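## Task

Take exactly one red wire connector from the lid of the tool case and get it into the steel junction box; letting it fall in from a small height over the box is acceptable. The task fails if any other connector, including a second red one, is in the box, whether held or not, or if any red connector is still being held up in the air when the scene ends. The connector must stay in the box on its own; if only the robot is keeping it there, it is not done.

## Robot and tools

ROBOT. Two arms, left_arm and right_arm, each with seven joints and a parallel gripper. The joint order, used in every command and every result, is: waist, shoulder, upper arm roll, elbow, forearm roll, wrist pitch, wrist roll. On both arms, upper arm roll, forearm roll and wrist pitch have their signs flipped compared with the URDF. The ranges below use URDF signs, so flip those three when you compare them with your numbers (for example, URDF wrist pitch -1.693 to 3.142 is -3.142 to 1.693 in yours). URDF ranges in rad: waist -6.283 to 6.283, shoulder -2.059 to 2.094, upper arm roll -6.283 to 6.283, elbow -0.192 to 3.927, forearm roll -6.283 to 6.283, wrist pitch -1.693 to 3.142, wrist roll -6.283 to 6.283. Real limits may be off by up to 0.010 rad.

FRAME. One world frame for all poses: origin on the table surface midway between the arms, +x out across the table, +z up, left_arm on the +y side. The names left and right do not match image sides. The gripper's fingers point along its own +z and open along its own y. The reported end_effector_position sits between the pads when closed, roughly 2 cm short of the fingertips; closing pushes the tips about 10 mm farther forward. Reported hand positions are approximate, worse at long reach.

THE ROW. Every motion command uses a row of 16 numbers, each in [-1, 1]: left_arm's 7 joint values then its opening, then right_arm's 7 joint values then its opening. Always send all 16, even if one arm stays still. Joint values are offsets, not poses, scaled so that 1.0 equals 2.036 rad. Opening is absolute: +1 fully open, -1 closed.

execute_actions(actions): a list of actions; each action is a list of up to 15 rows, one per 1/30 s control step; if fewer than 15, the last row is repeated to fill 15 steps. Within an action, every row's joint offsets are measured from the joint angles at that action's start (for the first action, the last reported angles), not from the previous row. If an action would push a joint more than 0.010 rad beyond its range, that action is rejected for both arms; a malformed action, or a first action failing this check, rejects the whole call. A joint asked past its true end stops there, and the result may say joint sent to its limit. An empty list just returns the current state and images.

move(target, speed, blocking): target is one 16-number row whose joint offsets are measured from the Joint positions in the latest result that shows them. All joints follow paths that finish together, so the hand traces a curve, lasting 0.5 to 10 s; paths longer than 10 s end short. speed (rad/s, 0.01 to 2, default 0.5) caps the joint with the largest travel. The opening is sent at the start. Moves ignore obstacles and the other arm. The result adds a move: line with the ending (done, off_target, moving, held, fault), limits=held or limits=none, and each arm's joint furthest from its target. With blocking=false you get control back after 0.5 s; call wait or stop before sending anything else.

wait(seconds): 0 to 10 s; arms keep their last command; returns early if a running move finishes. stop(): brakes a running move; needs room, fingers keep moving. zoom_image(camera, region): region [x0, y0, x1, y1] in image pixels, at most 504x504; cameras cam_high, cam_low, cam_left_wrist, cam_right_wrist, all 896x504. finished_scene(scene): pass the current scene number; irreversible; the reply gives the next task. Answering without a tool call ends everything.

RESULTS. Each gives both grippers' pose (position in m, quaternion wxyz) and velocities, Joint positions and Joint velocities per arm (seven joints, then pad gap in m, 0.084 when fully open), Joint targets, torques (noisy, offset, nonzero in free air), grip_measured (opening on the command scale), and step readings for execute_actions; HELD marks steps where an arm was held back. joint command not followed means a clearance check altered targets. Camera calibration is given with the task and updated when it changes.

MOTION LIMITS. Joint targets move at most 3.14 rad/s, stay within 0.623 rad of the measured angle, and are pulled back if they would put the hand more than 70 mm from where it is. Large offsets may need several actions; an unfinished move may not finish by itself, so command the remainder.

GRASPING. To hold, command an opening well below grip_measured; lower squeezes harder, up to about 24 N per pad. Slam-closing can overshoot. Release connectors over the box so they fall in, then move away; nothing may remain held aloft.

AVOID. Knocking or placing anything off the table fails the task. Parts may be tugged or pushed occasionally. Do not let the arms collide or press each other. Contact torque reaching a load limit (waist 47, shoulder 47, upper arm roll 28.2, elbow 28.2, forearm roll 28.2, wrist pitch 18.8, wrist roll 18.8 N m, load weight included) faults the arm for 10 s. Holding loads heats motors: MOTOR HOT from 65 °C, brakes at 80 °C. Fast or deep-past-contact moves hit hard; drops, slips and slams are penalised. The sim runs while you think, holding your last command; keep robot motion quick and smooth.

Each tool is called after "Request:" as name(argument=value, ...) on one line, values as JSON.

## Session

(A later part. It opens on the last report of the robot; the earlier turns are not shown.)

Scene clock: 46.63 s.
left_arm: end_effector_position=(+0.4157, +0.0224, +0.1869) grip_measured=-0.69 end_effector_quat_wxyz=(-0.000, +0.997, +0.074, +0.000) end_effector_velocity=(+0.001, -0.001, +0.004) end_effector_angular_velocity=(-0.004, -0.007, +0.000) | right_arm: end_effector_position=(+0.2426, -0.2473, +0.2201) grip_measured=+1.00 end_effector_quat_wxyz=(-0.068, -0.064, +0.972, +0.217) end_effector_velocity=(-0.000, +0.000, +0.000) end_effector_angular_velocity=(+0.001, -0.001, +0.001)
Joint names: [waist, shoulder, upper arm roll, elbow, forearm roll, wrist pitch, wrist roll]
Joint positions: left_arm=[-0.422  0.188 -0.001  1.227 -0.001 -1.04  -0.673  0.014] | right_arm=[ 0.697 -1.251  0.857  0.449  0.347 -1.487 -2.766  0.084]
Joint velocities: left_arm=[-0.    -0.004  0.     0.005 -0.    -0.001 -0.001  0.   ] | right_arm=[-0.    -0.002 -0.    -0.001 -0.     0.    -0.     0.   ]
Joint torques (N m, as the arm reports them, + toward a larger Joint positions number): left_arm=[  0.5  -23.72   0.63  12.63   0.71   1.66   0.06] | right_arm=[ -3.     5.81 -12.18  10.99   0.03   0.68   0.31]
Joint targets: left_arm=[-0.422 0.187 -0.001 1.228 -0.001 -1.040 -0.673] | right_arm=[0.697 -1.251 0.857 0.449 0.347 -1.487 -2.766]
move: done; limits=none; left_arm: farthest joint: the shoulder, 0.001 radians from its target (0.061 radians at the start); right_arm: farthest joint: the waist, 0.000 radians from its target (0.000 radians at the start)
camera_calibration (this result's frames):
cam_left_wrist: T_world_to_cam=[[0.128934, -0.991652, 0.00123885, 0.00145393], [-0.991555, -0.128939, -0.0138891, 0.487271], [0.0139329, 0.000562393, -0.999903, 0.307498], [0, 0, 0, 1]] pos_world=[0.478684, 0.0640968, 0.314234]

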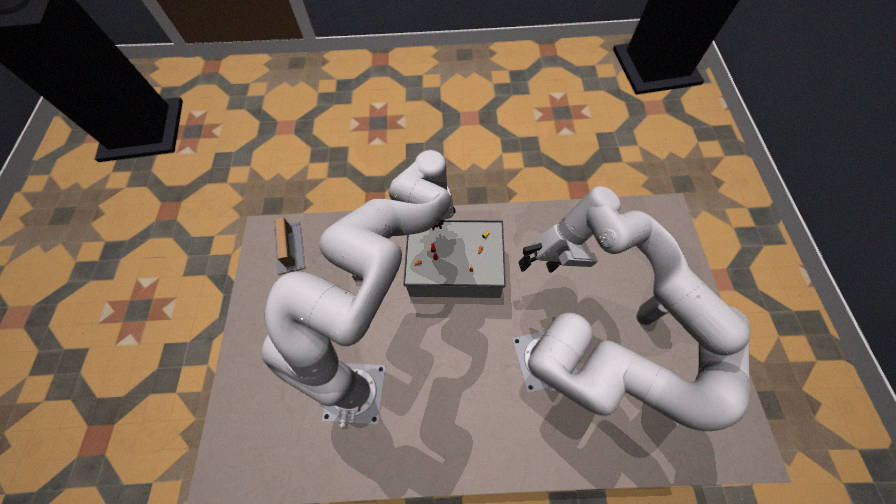

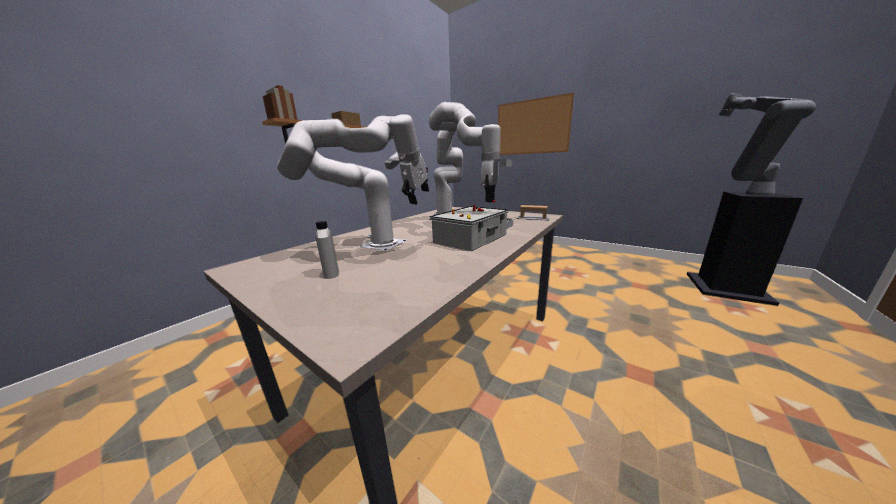

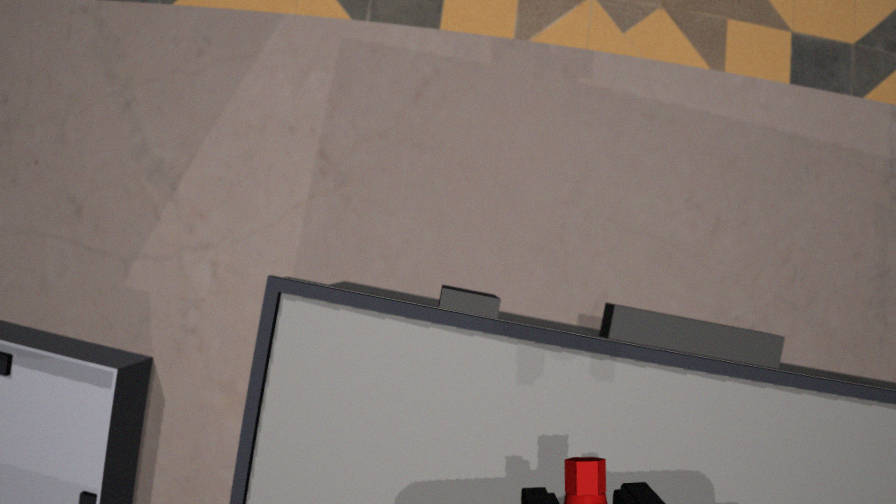

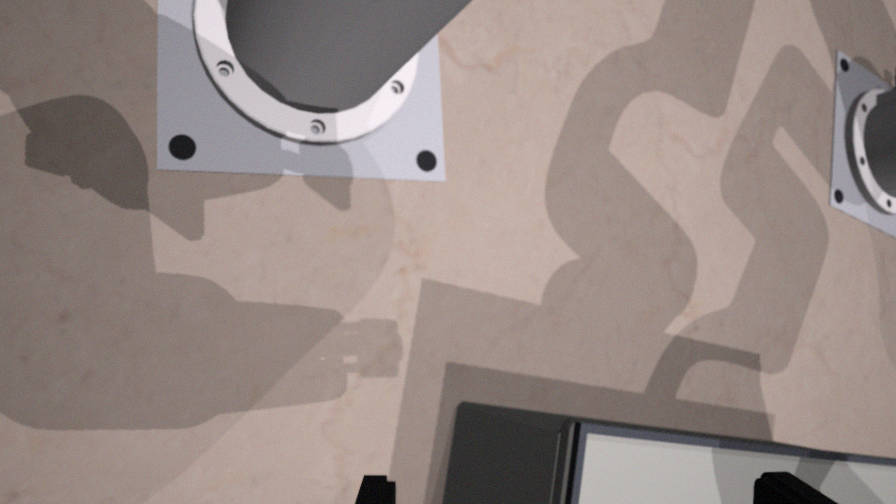

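Request:
move(target=[0.219,-0.172,0,-0.227,0,0.0555,0.306,-1,0,0,0,0,0,0,0,1], speed=0.6)

Scene clock: 53.30 s.
left_arm: end_effector_position=(+0.3685, +0.2493, +0.1698) grip_measured=-0.69 end_effector_quat_wxyz=(-0.000, +1.000, -0.015, +0.001) end_effector_velocity=(-0.000, +0.002, +0.001) end_effector_angular_velocity=(-0.001, -0.002, +0.003) | right_arm: end_effector_position=(+0.2426, -0.2473, +0.2201) grip_measured=+1.00 end_effector_quat_wxyz=(-0.068, -0.064, +0.972, +0.217) end_effector_velocity=(+0.000, +0.000, +0.000) end_effector_angular_velocity=(-0.000, -0.002, +0.001)
Joint names: [waist, shoulder, upper arm roll, elbow, forearm roll, wrist pitch, wrist roll]
Joint positions: left_arm=[ 0.023 -0.162 -0.     0.766 -0.001 -0.926 -0.05   0.014] | right_arm=[ 0.697 -1.251  0.857  0.449  0.347 -1.487 -2.766  0.084]
Joint velocities: left_arm=[ 0.003 -0.005 -0.003 -0.003 -0.     0.     0.003  0.   ] | right_arm=[ 0.    -0.001 -0.001 -0.     0.     0.     0.     0.   ]
Joint torques (N m, as the arm reports them, + toward a larger Joint positions number): left_arm=[  0.75 -15.6    0.3   12.17   0.65   1.57  -0.17] | right_arm=[ -3.04   5.73 -12.18  10.99   0.1    0.7    0.34]
Joint targets: left_arm=[0.023 -0.163 -0.001 0.765 -0.001 -0.927 -0.050] | right_arm=[0.697 -1.251 0.857 0.449 0.347 -1.487 -2.766]
move: done; limits=none; left_arm: farthest joint: the waist, 0.001 radians from its target (0.446 radians at the start); right_arm: farthest joint: the waist, 0.000 radians from its target (0.000 radians at the start)
camera_calibration (this result's frames):
cam_left_wrist: T_world_to_cam=[[-0.0486097, -0.998817, 0.00137723, 0.299749], [-0.998713, 0.0485846, -0.0145259, 0.427956], [0.0144418, -0.00208156, -0.999894, 0.291444], [0, 0, 0, 1]] pos_world=[0.437767, 0.279209, 0.297216]

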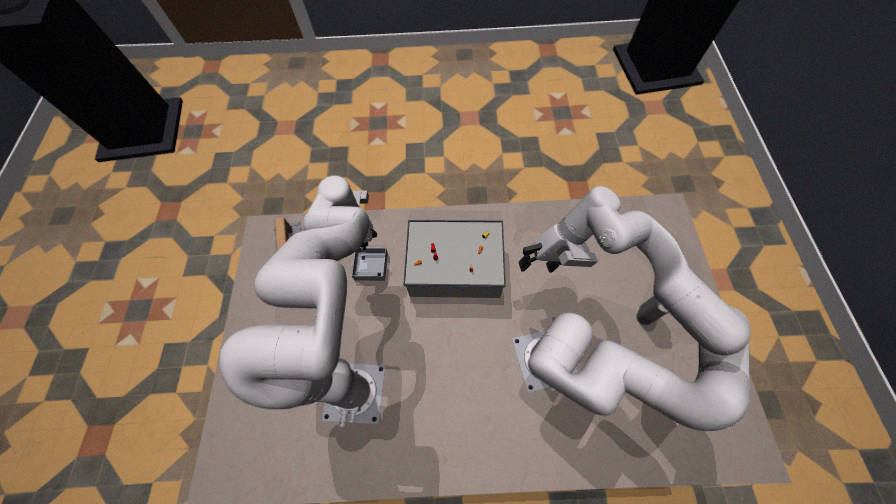

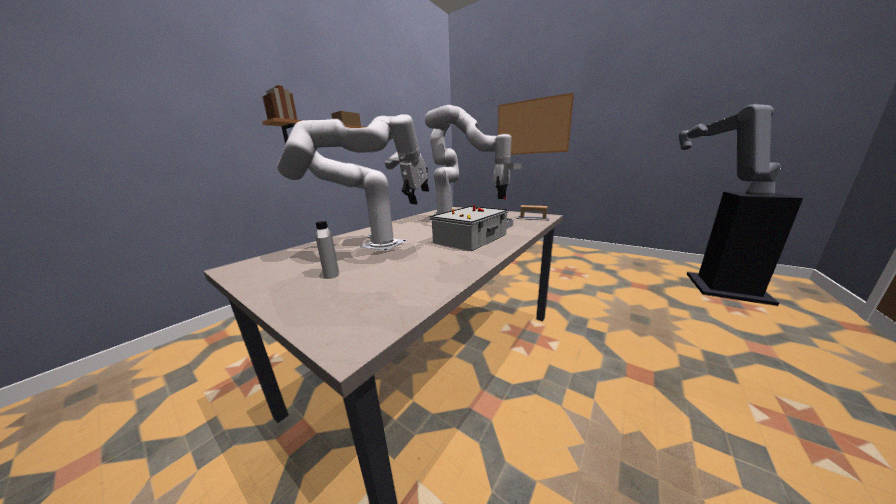

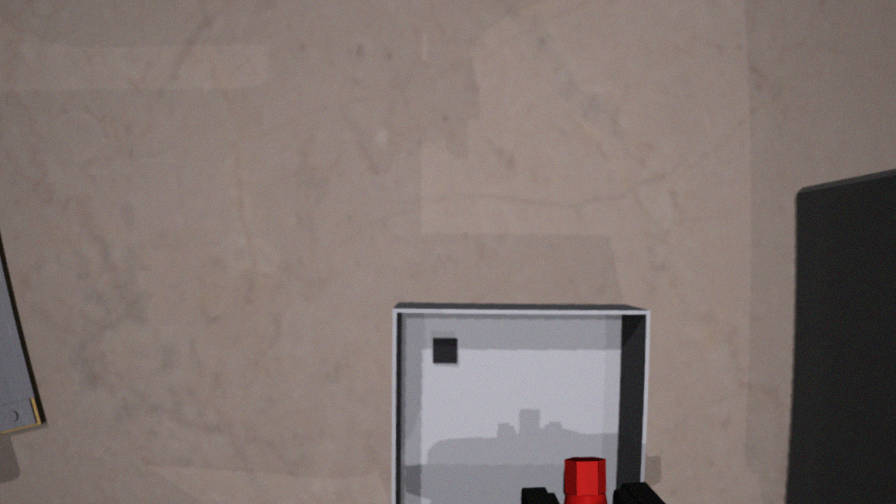

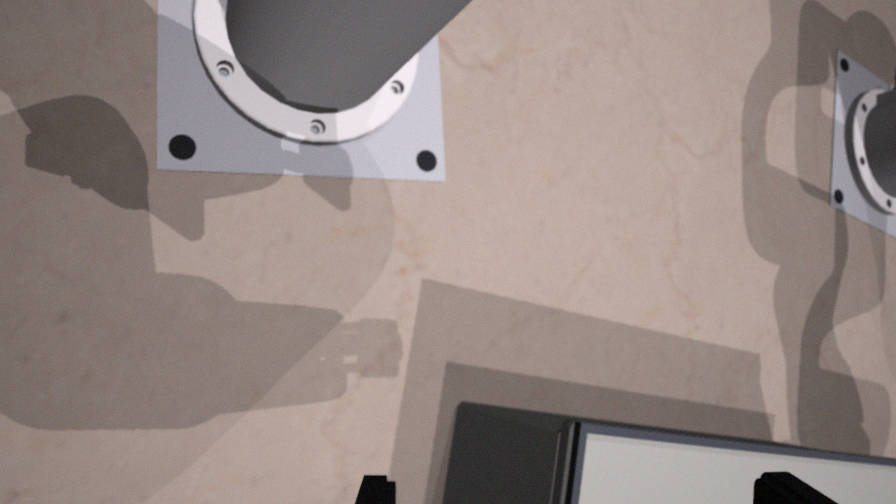

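Request:
move(target=[0.004,0.1277,0,-0.06,0,0.1866,0,-1,0,0,0,0,0,0,0,1], speed=0.45)

Request:
execute_actions(actions=[[[0,0,0,0,0,0,0,-0.35,0,0,0,0,0,0,0,1]]])

Request:
move(target=[0,-0.1277,0,0.06,0,-0.1866,0,-0.35,0,0,0,0,0,0,0,1], speed=0.7)

Scene clock: 58.90 s.
left_arm: end_effector_position=(+0.3683, +0.2525, +0.0497) grip_measured=-0.69 end_effector_quat_wxyz=(-0.000, +1.000, -0.011, -0.000) end_effector_velocity=(-0.002, +0.000, -0.002) end_effector_angular_velocity=(+0.000, +0.005, -0.001) | right_arm: end_effector_position=(+0.2426, -0.2473, +0.2201) grip_measured=+1.00 end_effector_quat_wxyz=(-0.068, -0.064, +0.972, +0.217) end_effector_velocity=(+0.000, -0.000, +0.000) end_effector_angular_velocity=(+0.000, -0.000, -0.000)
Joint names: [waist, shoulder, upper arm roll, elbow, forearm roll, wrist pitch, wrist roll]
Joint positions: left_arm=[ 0.031  0.097 -0.     0.644 -0.001 -0.547 -0.05   0.014] | right_arm=[ 0.697 -1.251  0.857  0.449  0.347 -1.487 -2.766  0.084]
Joint velocities: left_arm=[-0.     0.002  0.    -0.004  0.     0.001  0.001 -0.   ] | right_arm=[ 0.    -0.001  0.     0.     0.    -0.     0.    -0.   ]
Joint torques (N m, as the arm reports them, + toward a larger Joint positions number): left_arm=[  0.5  -18.12   0.52   9.79   0.99   1.85  -0.03] | right_arm=[ -3.15   5.59 -12.32  11.04   0.2    0.69   0.17]
Joint targets: left_arm=[0.031 0.098 -0.000 0.643 -0.001 -0.547 -0.050] | right_arm=[0.697 -1.251 0.857 0.449 0.347 -1.487 -2.766]
move: done; limits=none; left_arm: farthest joint: the shoulder, 0.001 radians from its target (0.260 radians at the start); right_arm: farthest joint: the waist, 0.000 radians from its target (0.000 radians at the start)
camera_calibration (this result's frames):
cam_left_wrist: T_world_to_cam=[[-0.0406809, -0.999171, 0.00139738, 0.300306], [-0.999086, 0.040659, -0.0131782, 0.427872], [0.0131105, -0.00193221, -0.999912, 0.171757], [0, 0, 0, 1]] pos_world=[0.437446, 0.282992, 0.176961]

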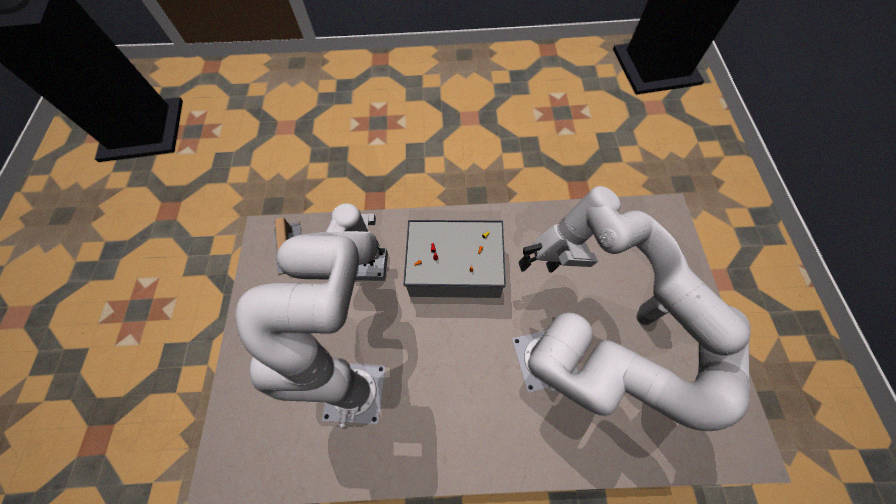

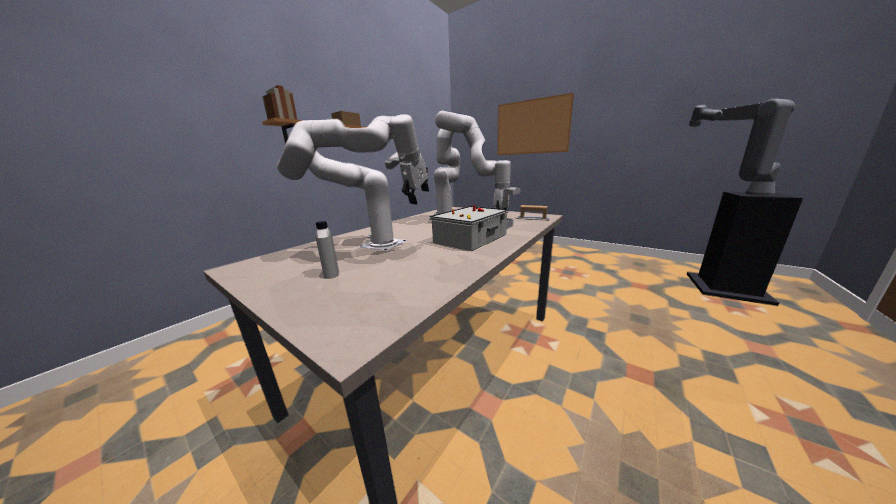

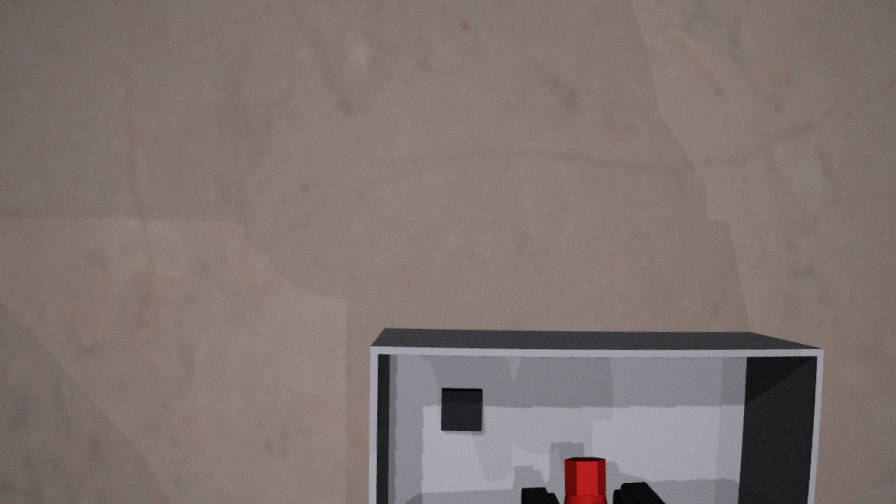

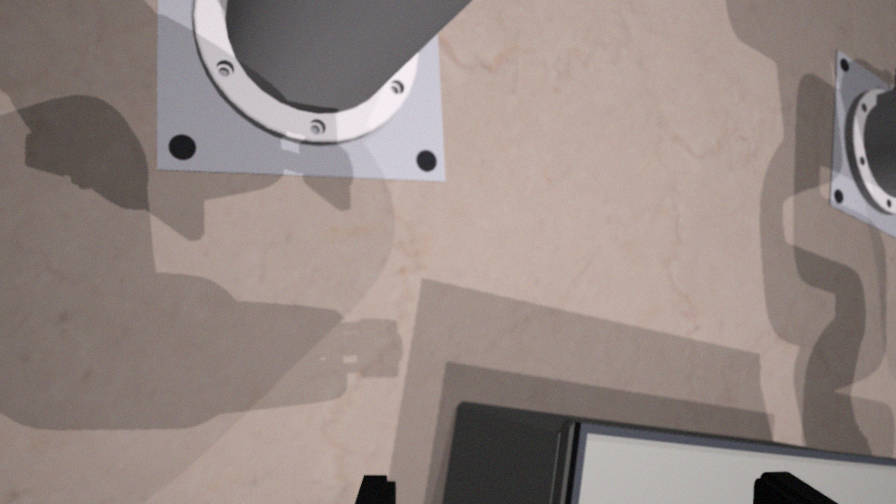

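Scene clock: 59.40 s.
left_arm: end_effector_position=(+0.3683, +0.2525, +0.0497) grip_measured=-0.37 end_effector_quat_wxyz=(-0.000, +1.000, -0.011, -0.000) end_effector_velocity=(+0.001, -0.000, +0.001) end_effector_angular_velocity=(-0.000, -0.004, -0.000) | right_arm: end_effector_position=(+0.2426, -0.2473, +0.2201) grip_measured=+1.00 end_effector_quat_wxyz=(-0.068, -0.064, +0.972, +0.217) end_effector_velocity=(-0.000, -0.000, -0.000) end_effector_angular_velocity=(-0.001, +0.000, +0.001)
Joint names: [waist, shoulder, upper arm roll, elbow, forearm roll, wrist pitch, wrist roll]
Joint positions: left_arm=[ 0.031  0.097 -0.     0.644 -0.001 -0.547 -0.05   0.028] | right_arm=[ 0.697 -1.251  0.857  0.449  0.347 -1.487 -2.766  0.084]
Joint velocities: left_arm=[ 0.    -0.003  0.     0.     0.     0.    -0.    -0.   ] | right_arm=[-0.     0.001 -0.    -0.     0.     0.    -0.001  0.   ]
Joint torques (N m, as the arm reports them, + toward a larger Joint positions number): left_arm=[  0.54 -18.34   0.27   9.62   0.85   1.56   0.02] | right_arm=[ -3.07   5.88 -12.15  11.15   0.19   0.69   0.17]
Joint targets: left_arm=[0.031 0.097 -0.000 0.644 -0.001 -0.547 -0.050] | right_arm=[0.697 -1.251 0.857 0.449 0.347 -1.487 -2.766]
Step readings (joint positions):
0: left_arm=[0.031 0.097 -0.000 0.644 -0.001 -0.547 -0.050] | right_arm=[0.697 -1.251 0.857 0.449 0.347 -1.487 -2.766]
1: left_arm=[0.031 0.097 -0.000 0.644 -0.001 -0.547 -0.050] | right_arm=[0.697 -1.251 0.857 0.449 0.347 -1.487 -2.766]
2: left_arm=[0.031 0.097 -0.000 0.644 -0.001 -0.547 -0.050] | right_arm=[0.697 -1.251 0.857 0.449 0.347 -1.487 -2.766]
4: left_arm=[0.031 0.097 -0.000 0.644 -0.001 -0.547 -0.050] | right_arm=[0.697 -1.251 0.857 0.449 0.347 -1.487 -2.766]
8: left_arm=[0.031 0.097 -0.000 0.644 -0.001 -0.547 -0.050] | right_arm=[0.697 -1.251 0.857 0.449 0.347 -1.487 -2.766]
15: Joint positions above
camera_calibration (this result's frames):
cam_left_wrist: T_world_to_cam=[[-0.0406816, -0.999171, 0.00139814, 0.300306], [-0.999086, 0.0406596, -0.0132025, 0.42788], [0.0131348, -0.00193396, -0.999912, 0.171758], [0, 0, 0, 1]] pos_world=[0.43745, 0.282992, 0.176973]
cam_right_wrist: T_world_to_cam=[[-0.100955, 0.886281, 0.452012, 0.17895], [0.979246, 0.168776, -0.112217, -0.100705], [-0.175745, 0.431302, -0.884925, 0.477377], [0, 0, 0, 1]] pos_world=[0.200577, -0.347497, 0.330255]

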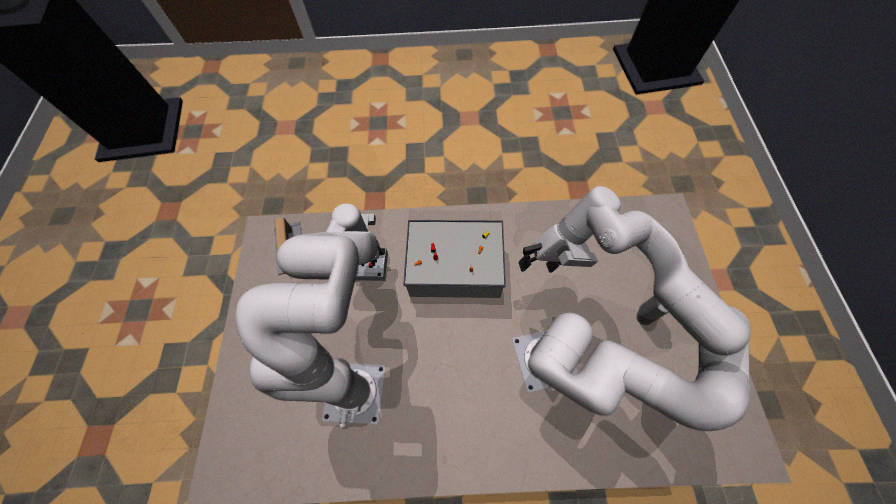

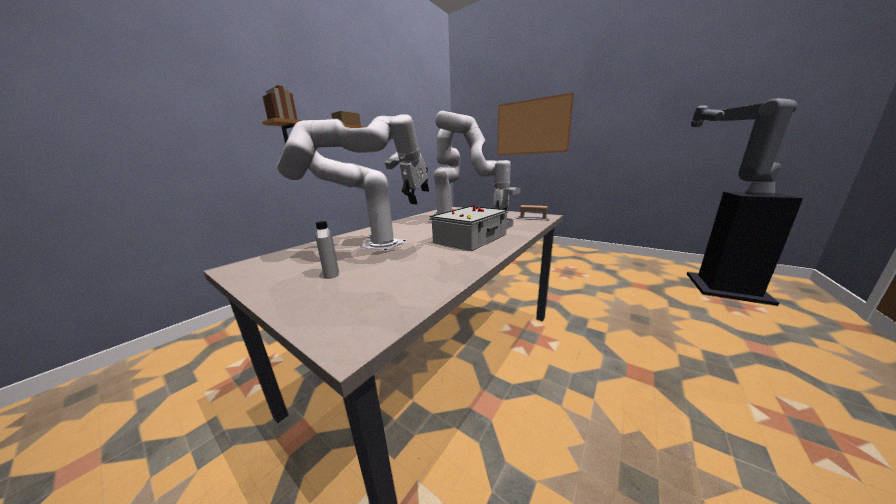

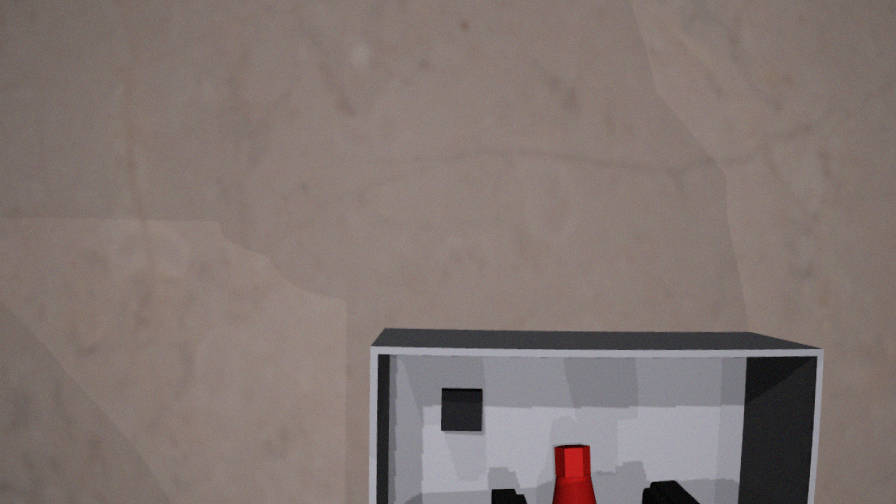

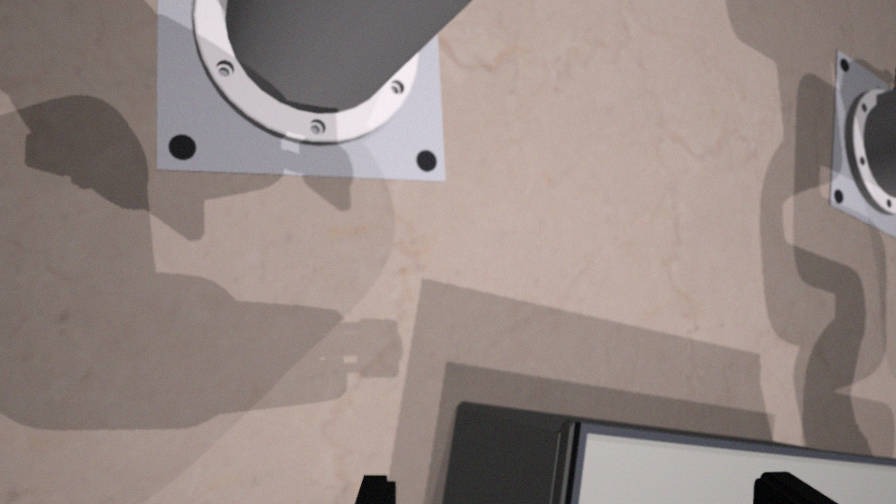

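Scene clock: 60.50 s.
left_arm: end_effector_position=(+0.3687, +0.2525, +0.1697) grip_measured=-0.37 end_effector_quat_wxyz=(-0.000, +1.000, -0.011, +0.000) end_effector_velocity=(+0.003, -0.000, +0.004) end_effector_angular_velocity=(-0.001, -0.010, +0.002) | right_arm: end_effector_position=(+0.2426, -0.2473, +0.2201) grip_measured=+1.00 end_effector_quat_wxyz=(-0.068, -0.064, +0.972, +0.217) end_effector_velocity=(-0.000, -0.000, -0.000) end_effector_angular_velocity=(-0.001, +0.000, +0.001)
Joint names: [waist, shoulder, upper arm roll, elbow, forearm roll, wrist pitch, wrist roll]
Joint positions: left_arm=[ 0.031 -0.162 -0.     0.765 -0.001 -0.926 -0.05   0.028] | right_arm=[ 0.697 -1.251  0.857  0.449  0.347 -1.487 -2.766  0.084]
Joint velocities: left_arm=[ 0.    -0.004  0.     0.005 -0.     0.001 -0.002 -0.   ] | right_arm=[ 0.     0.     0.    -0.     0.    -0.    -0.001  0.   ]
Joint torques (N m, as the arm reports them, + toward a larger Joint positions number): left_arm=[  0.44 -15.2    0.32  12.28   0.83   1.49   0.19] | right_arm=[ -3.12   5.67 -12.16  10.9    0.1    0.62   0.31]
Joint targets: left_arm=[0.031 -0.163 -0.000 0.766 -0.001 -0.927 -0.050] | right_arm=[0.697 -1.251 0.857 0.449 0.347 -1.487 -2.766]
move: done; limits=none; left_arm: farthest joint: the shoulder, 0.001 radians from its target (0.260 radians at the start); right_arm: farthest joint: the waist, 0.000 radians from its target (0.000 radians at the start)
camera_calibration (this result's frames):
cam_left_wrist: T_world_to_cam=[[-0.0404904, -0.999179, 0.00136607, 0.300111], [-0.99908, 0.040467, -0.0141915, 0.430098], [0.0141246, -0.00193944, -0.999898, 0.291381], [0, 0, 0, 1]] pos_world=[0.437739, 0.283025, 0.297045]

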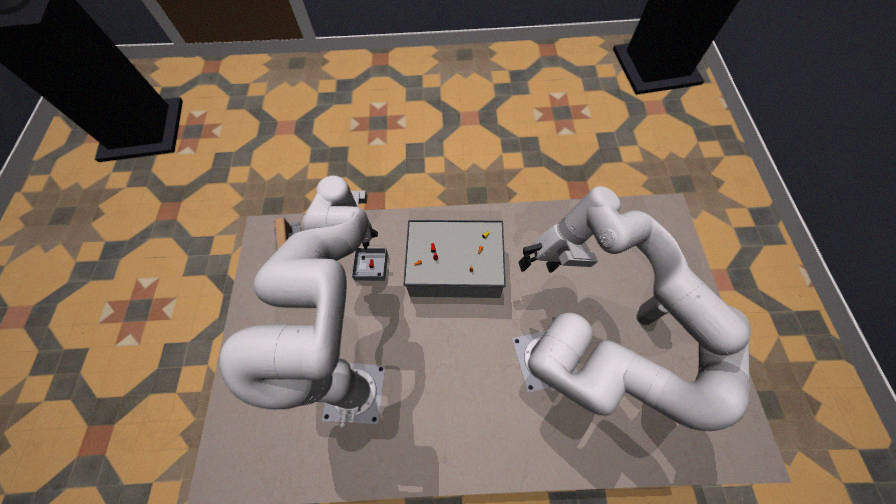

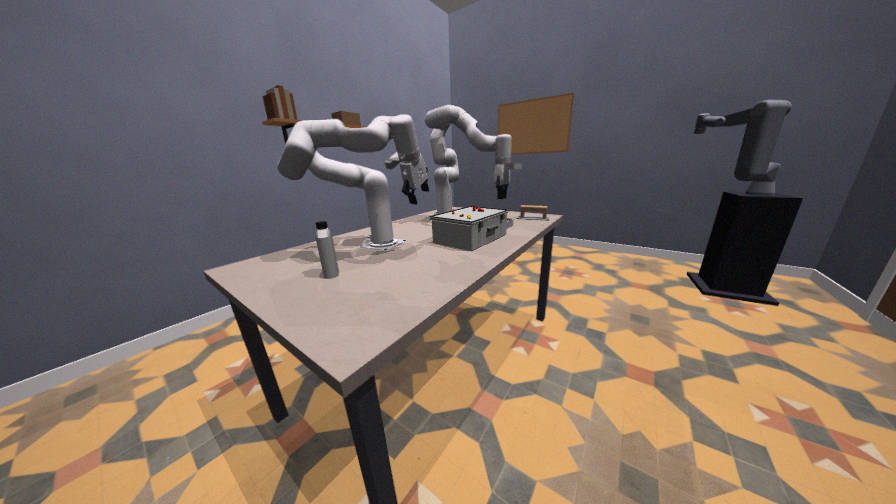

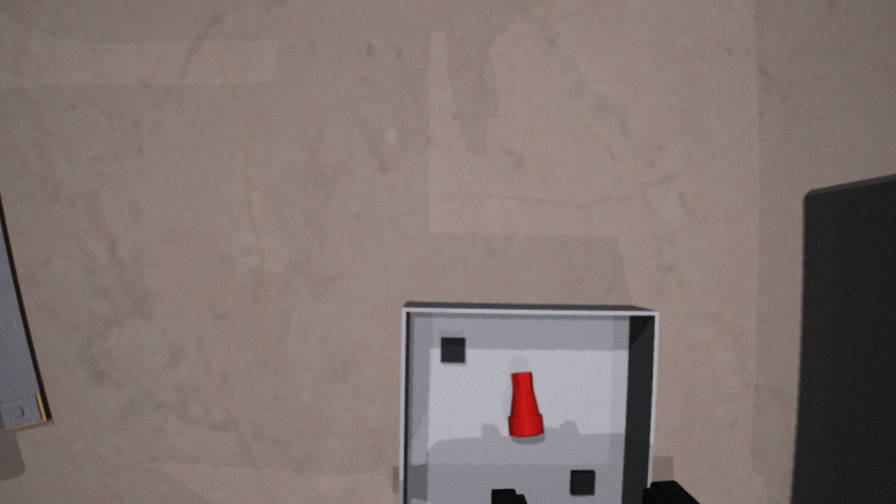

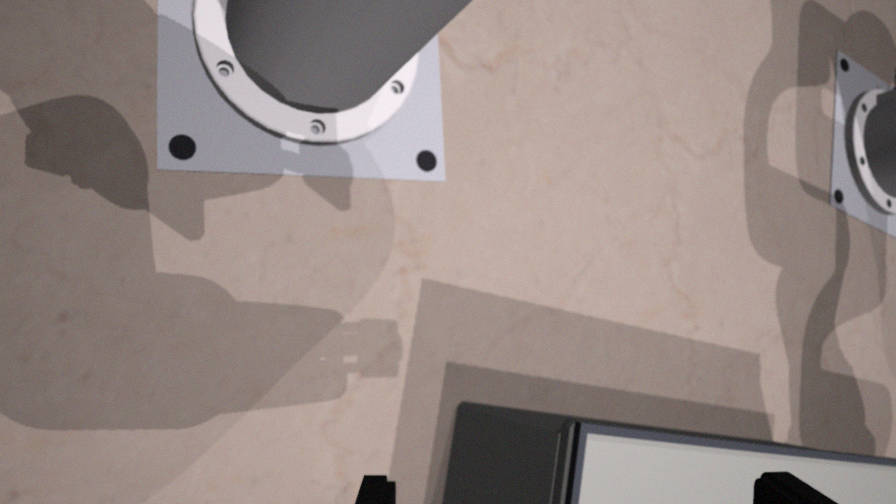

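Request:
finished_scene(scene=1)

The scene is finished: the task was done.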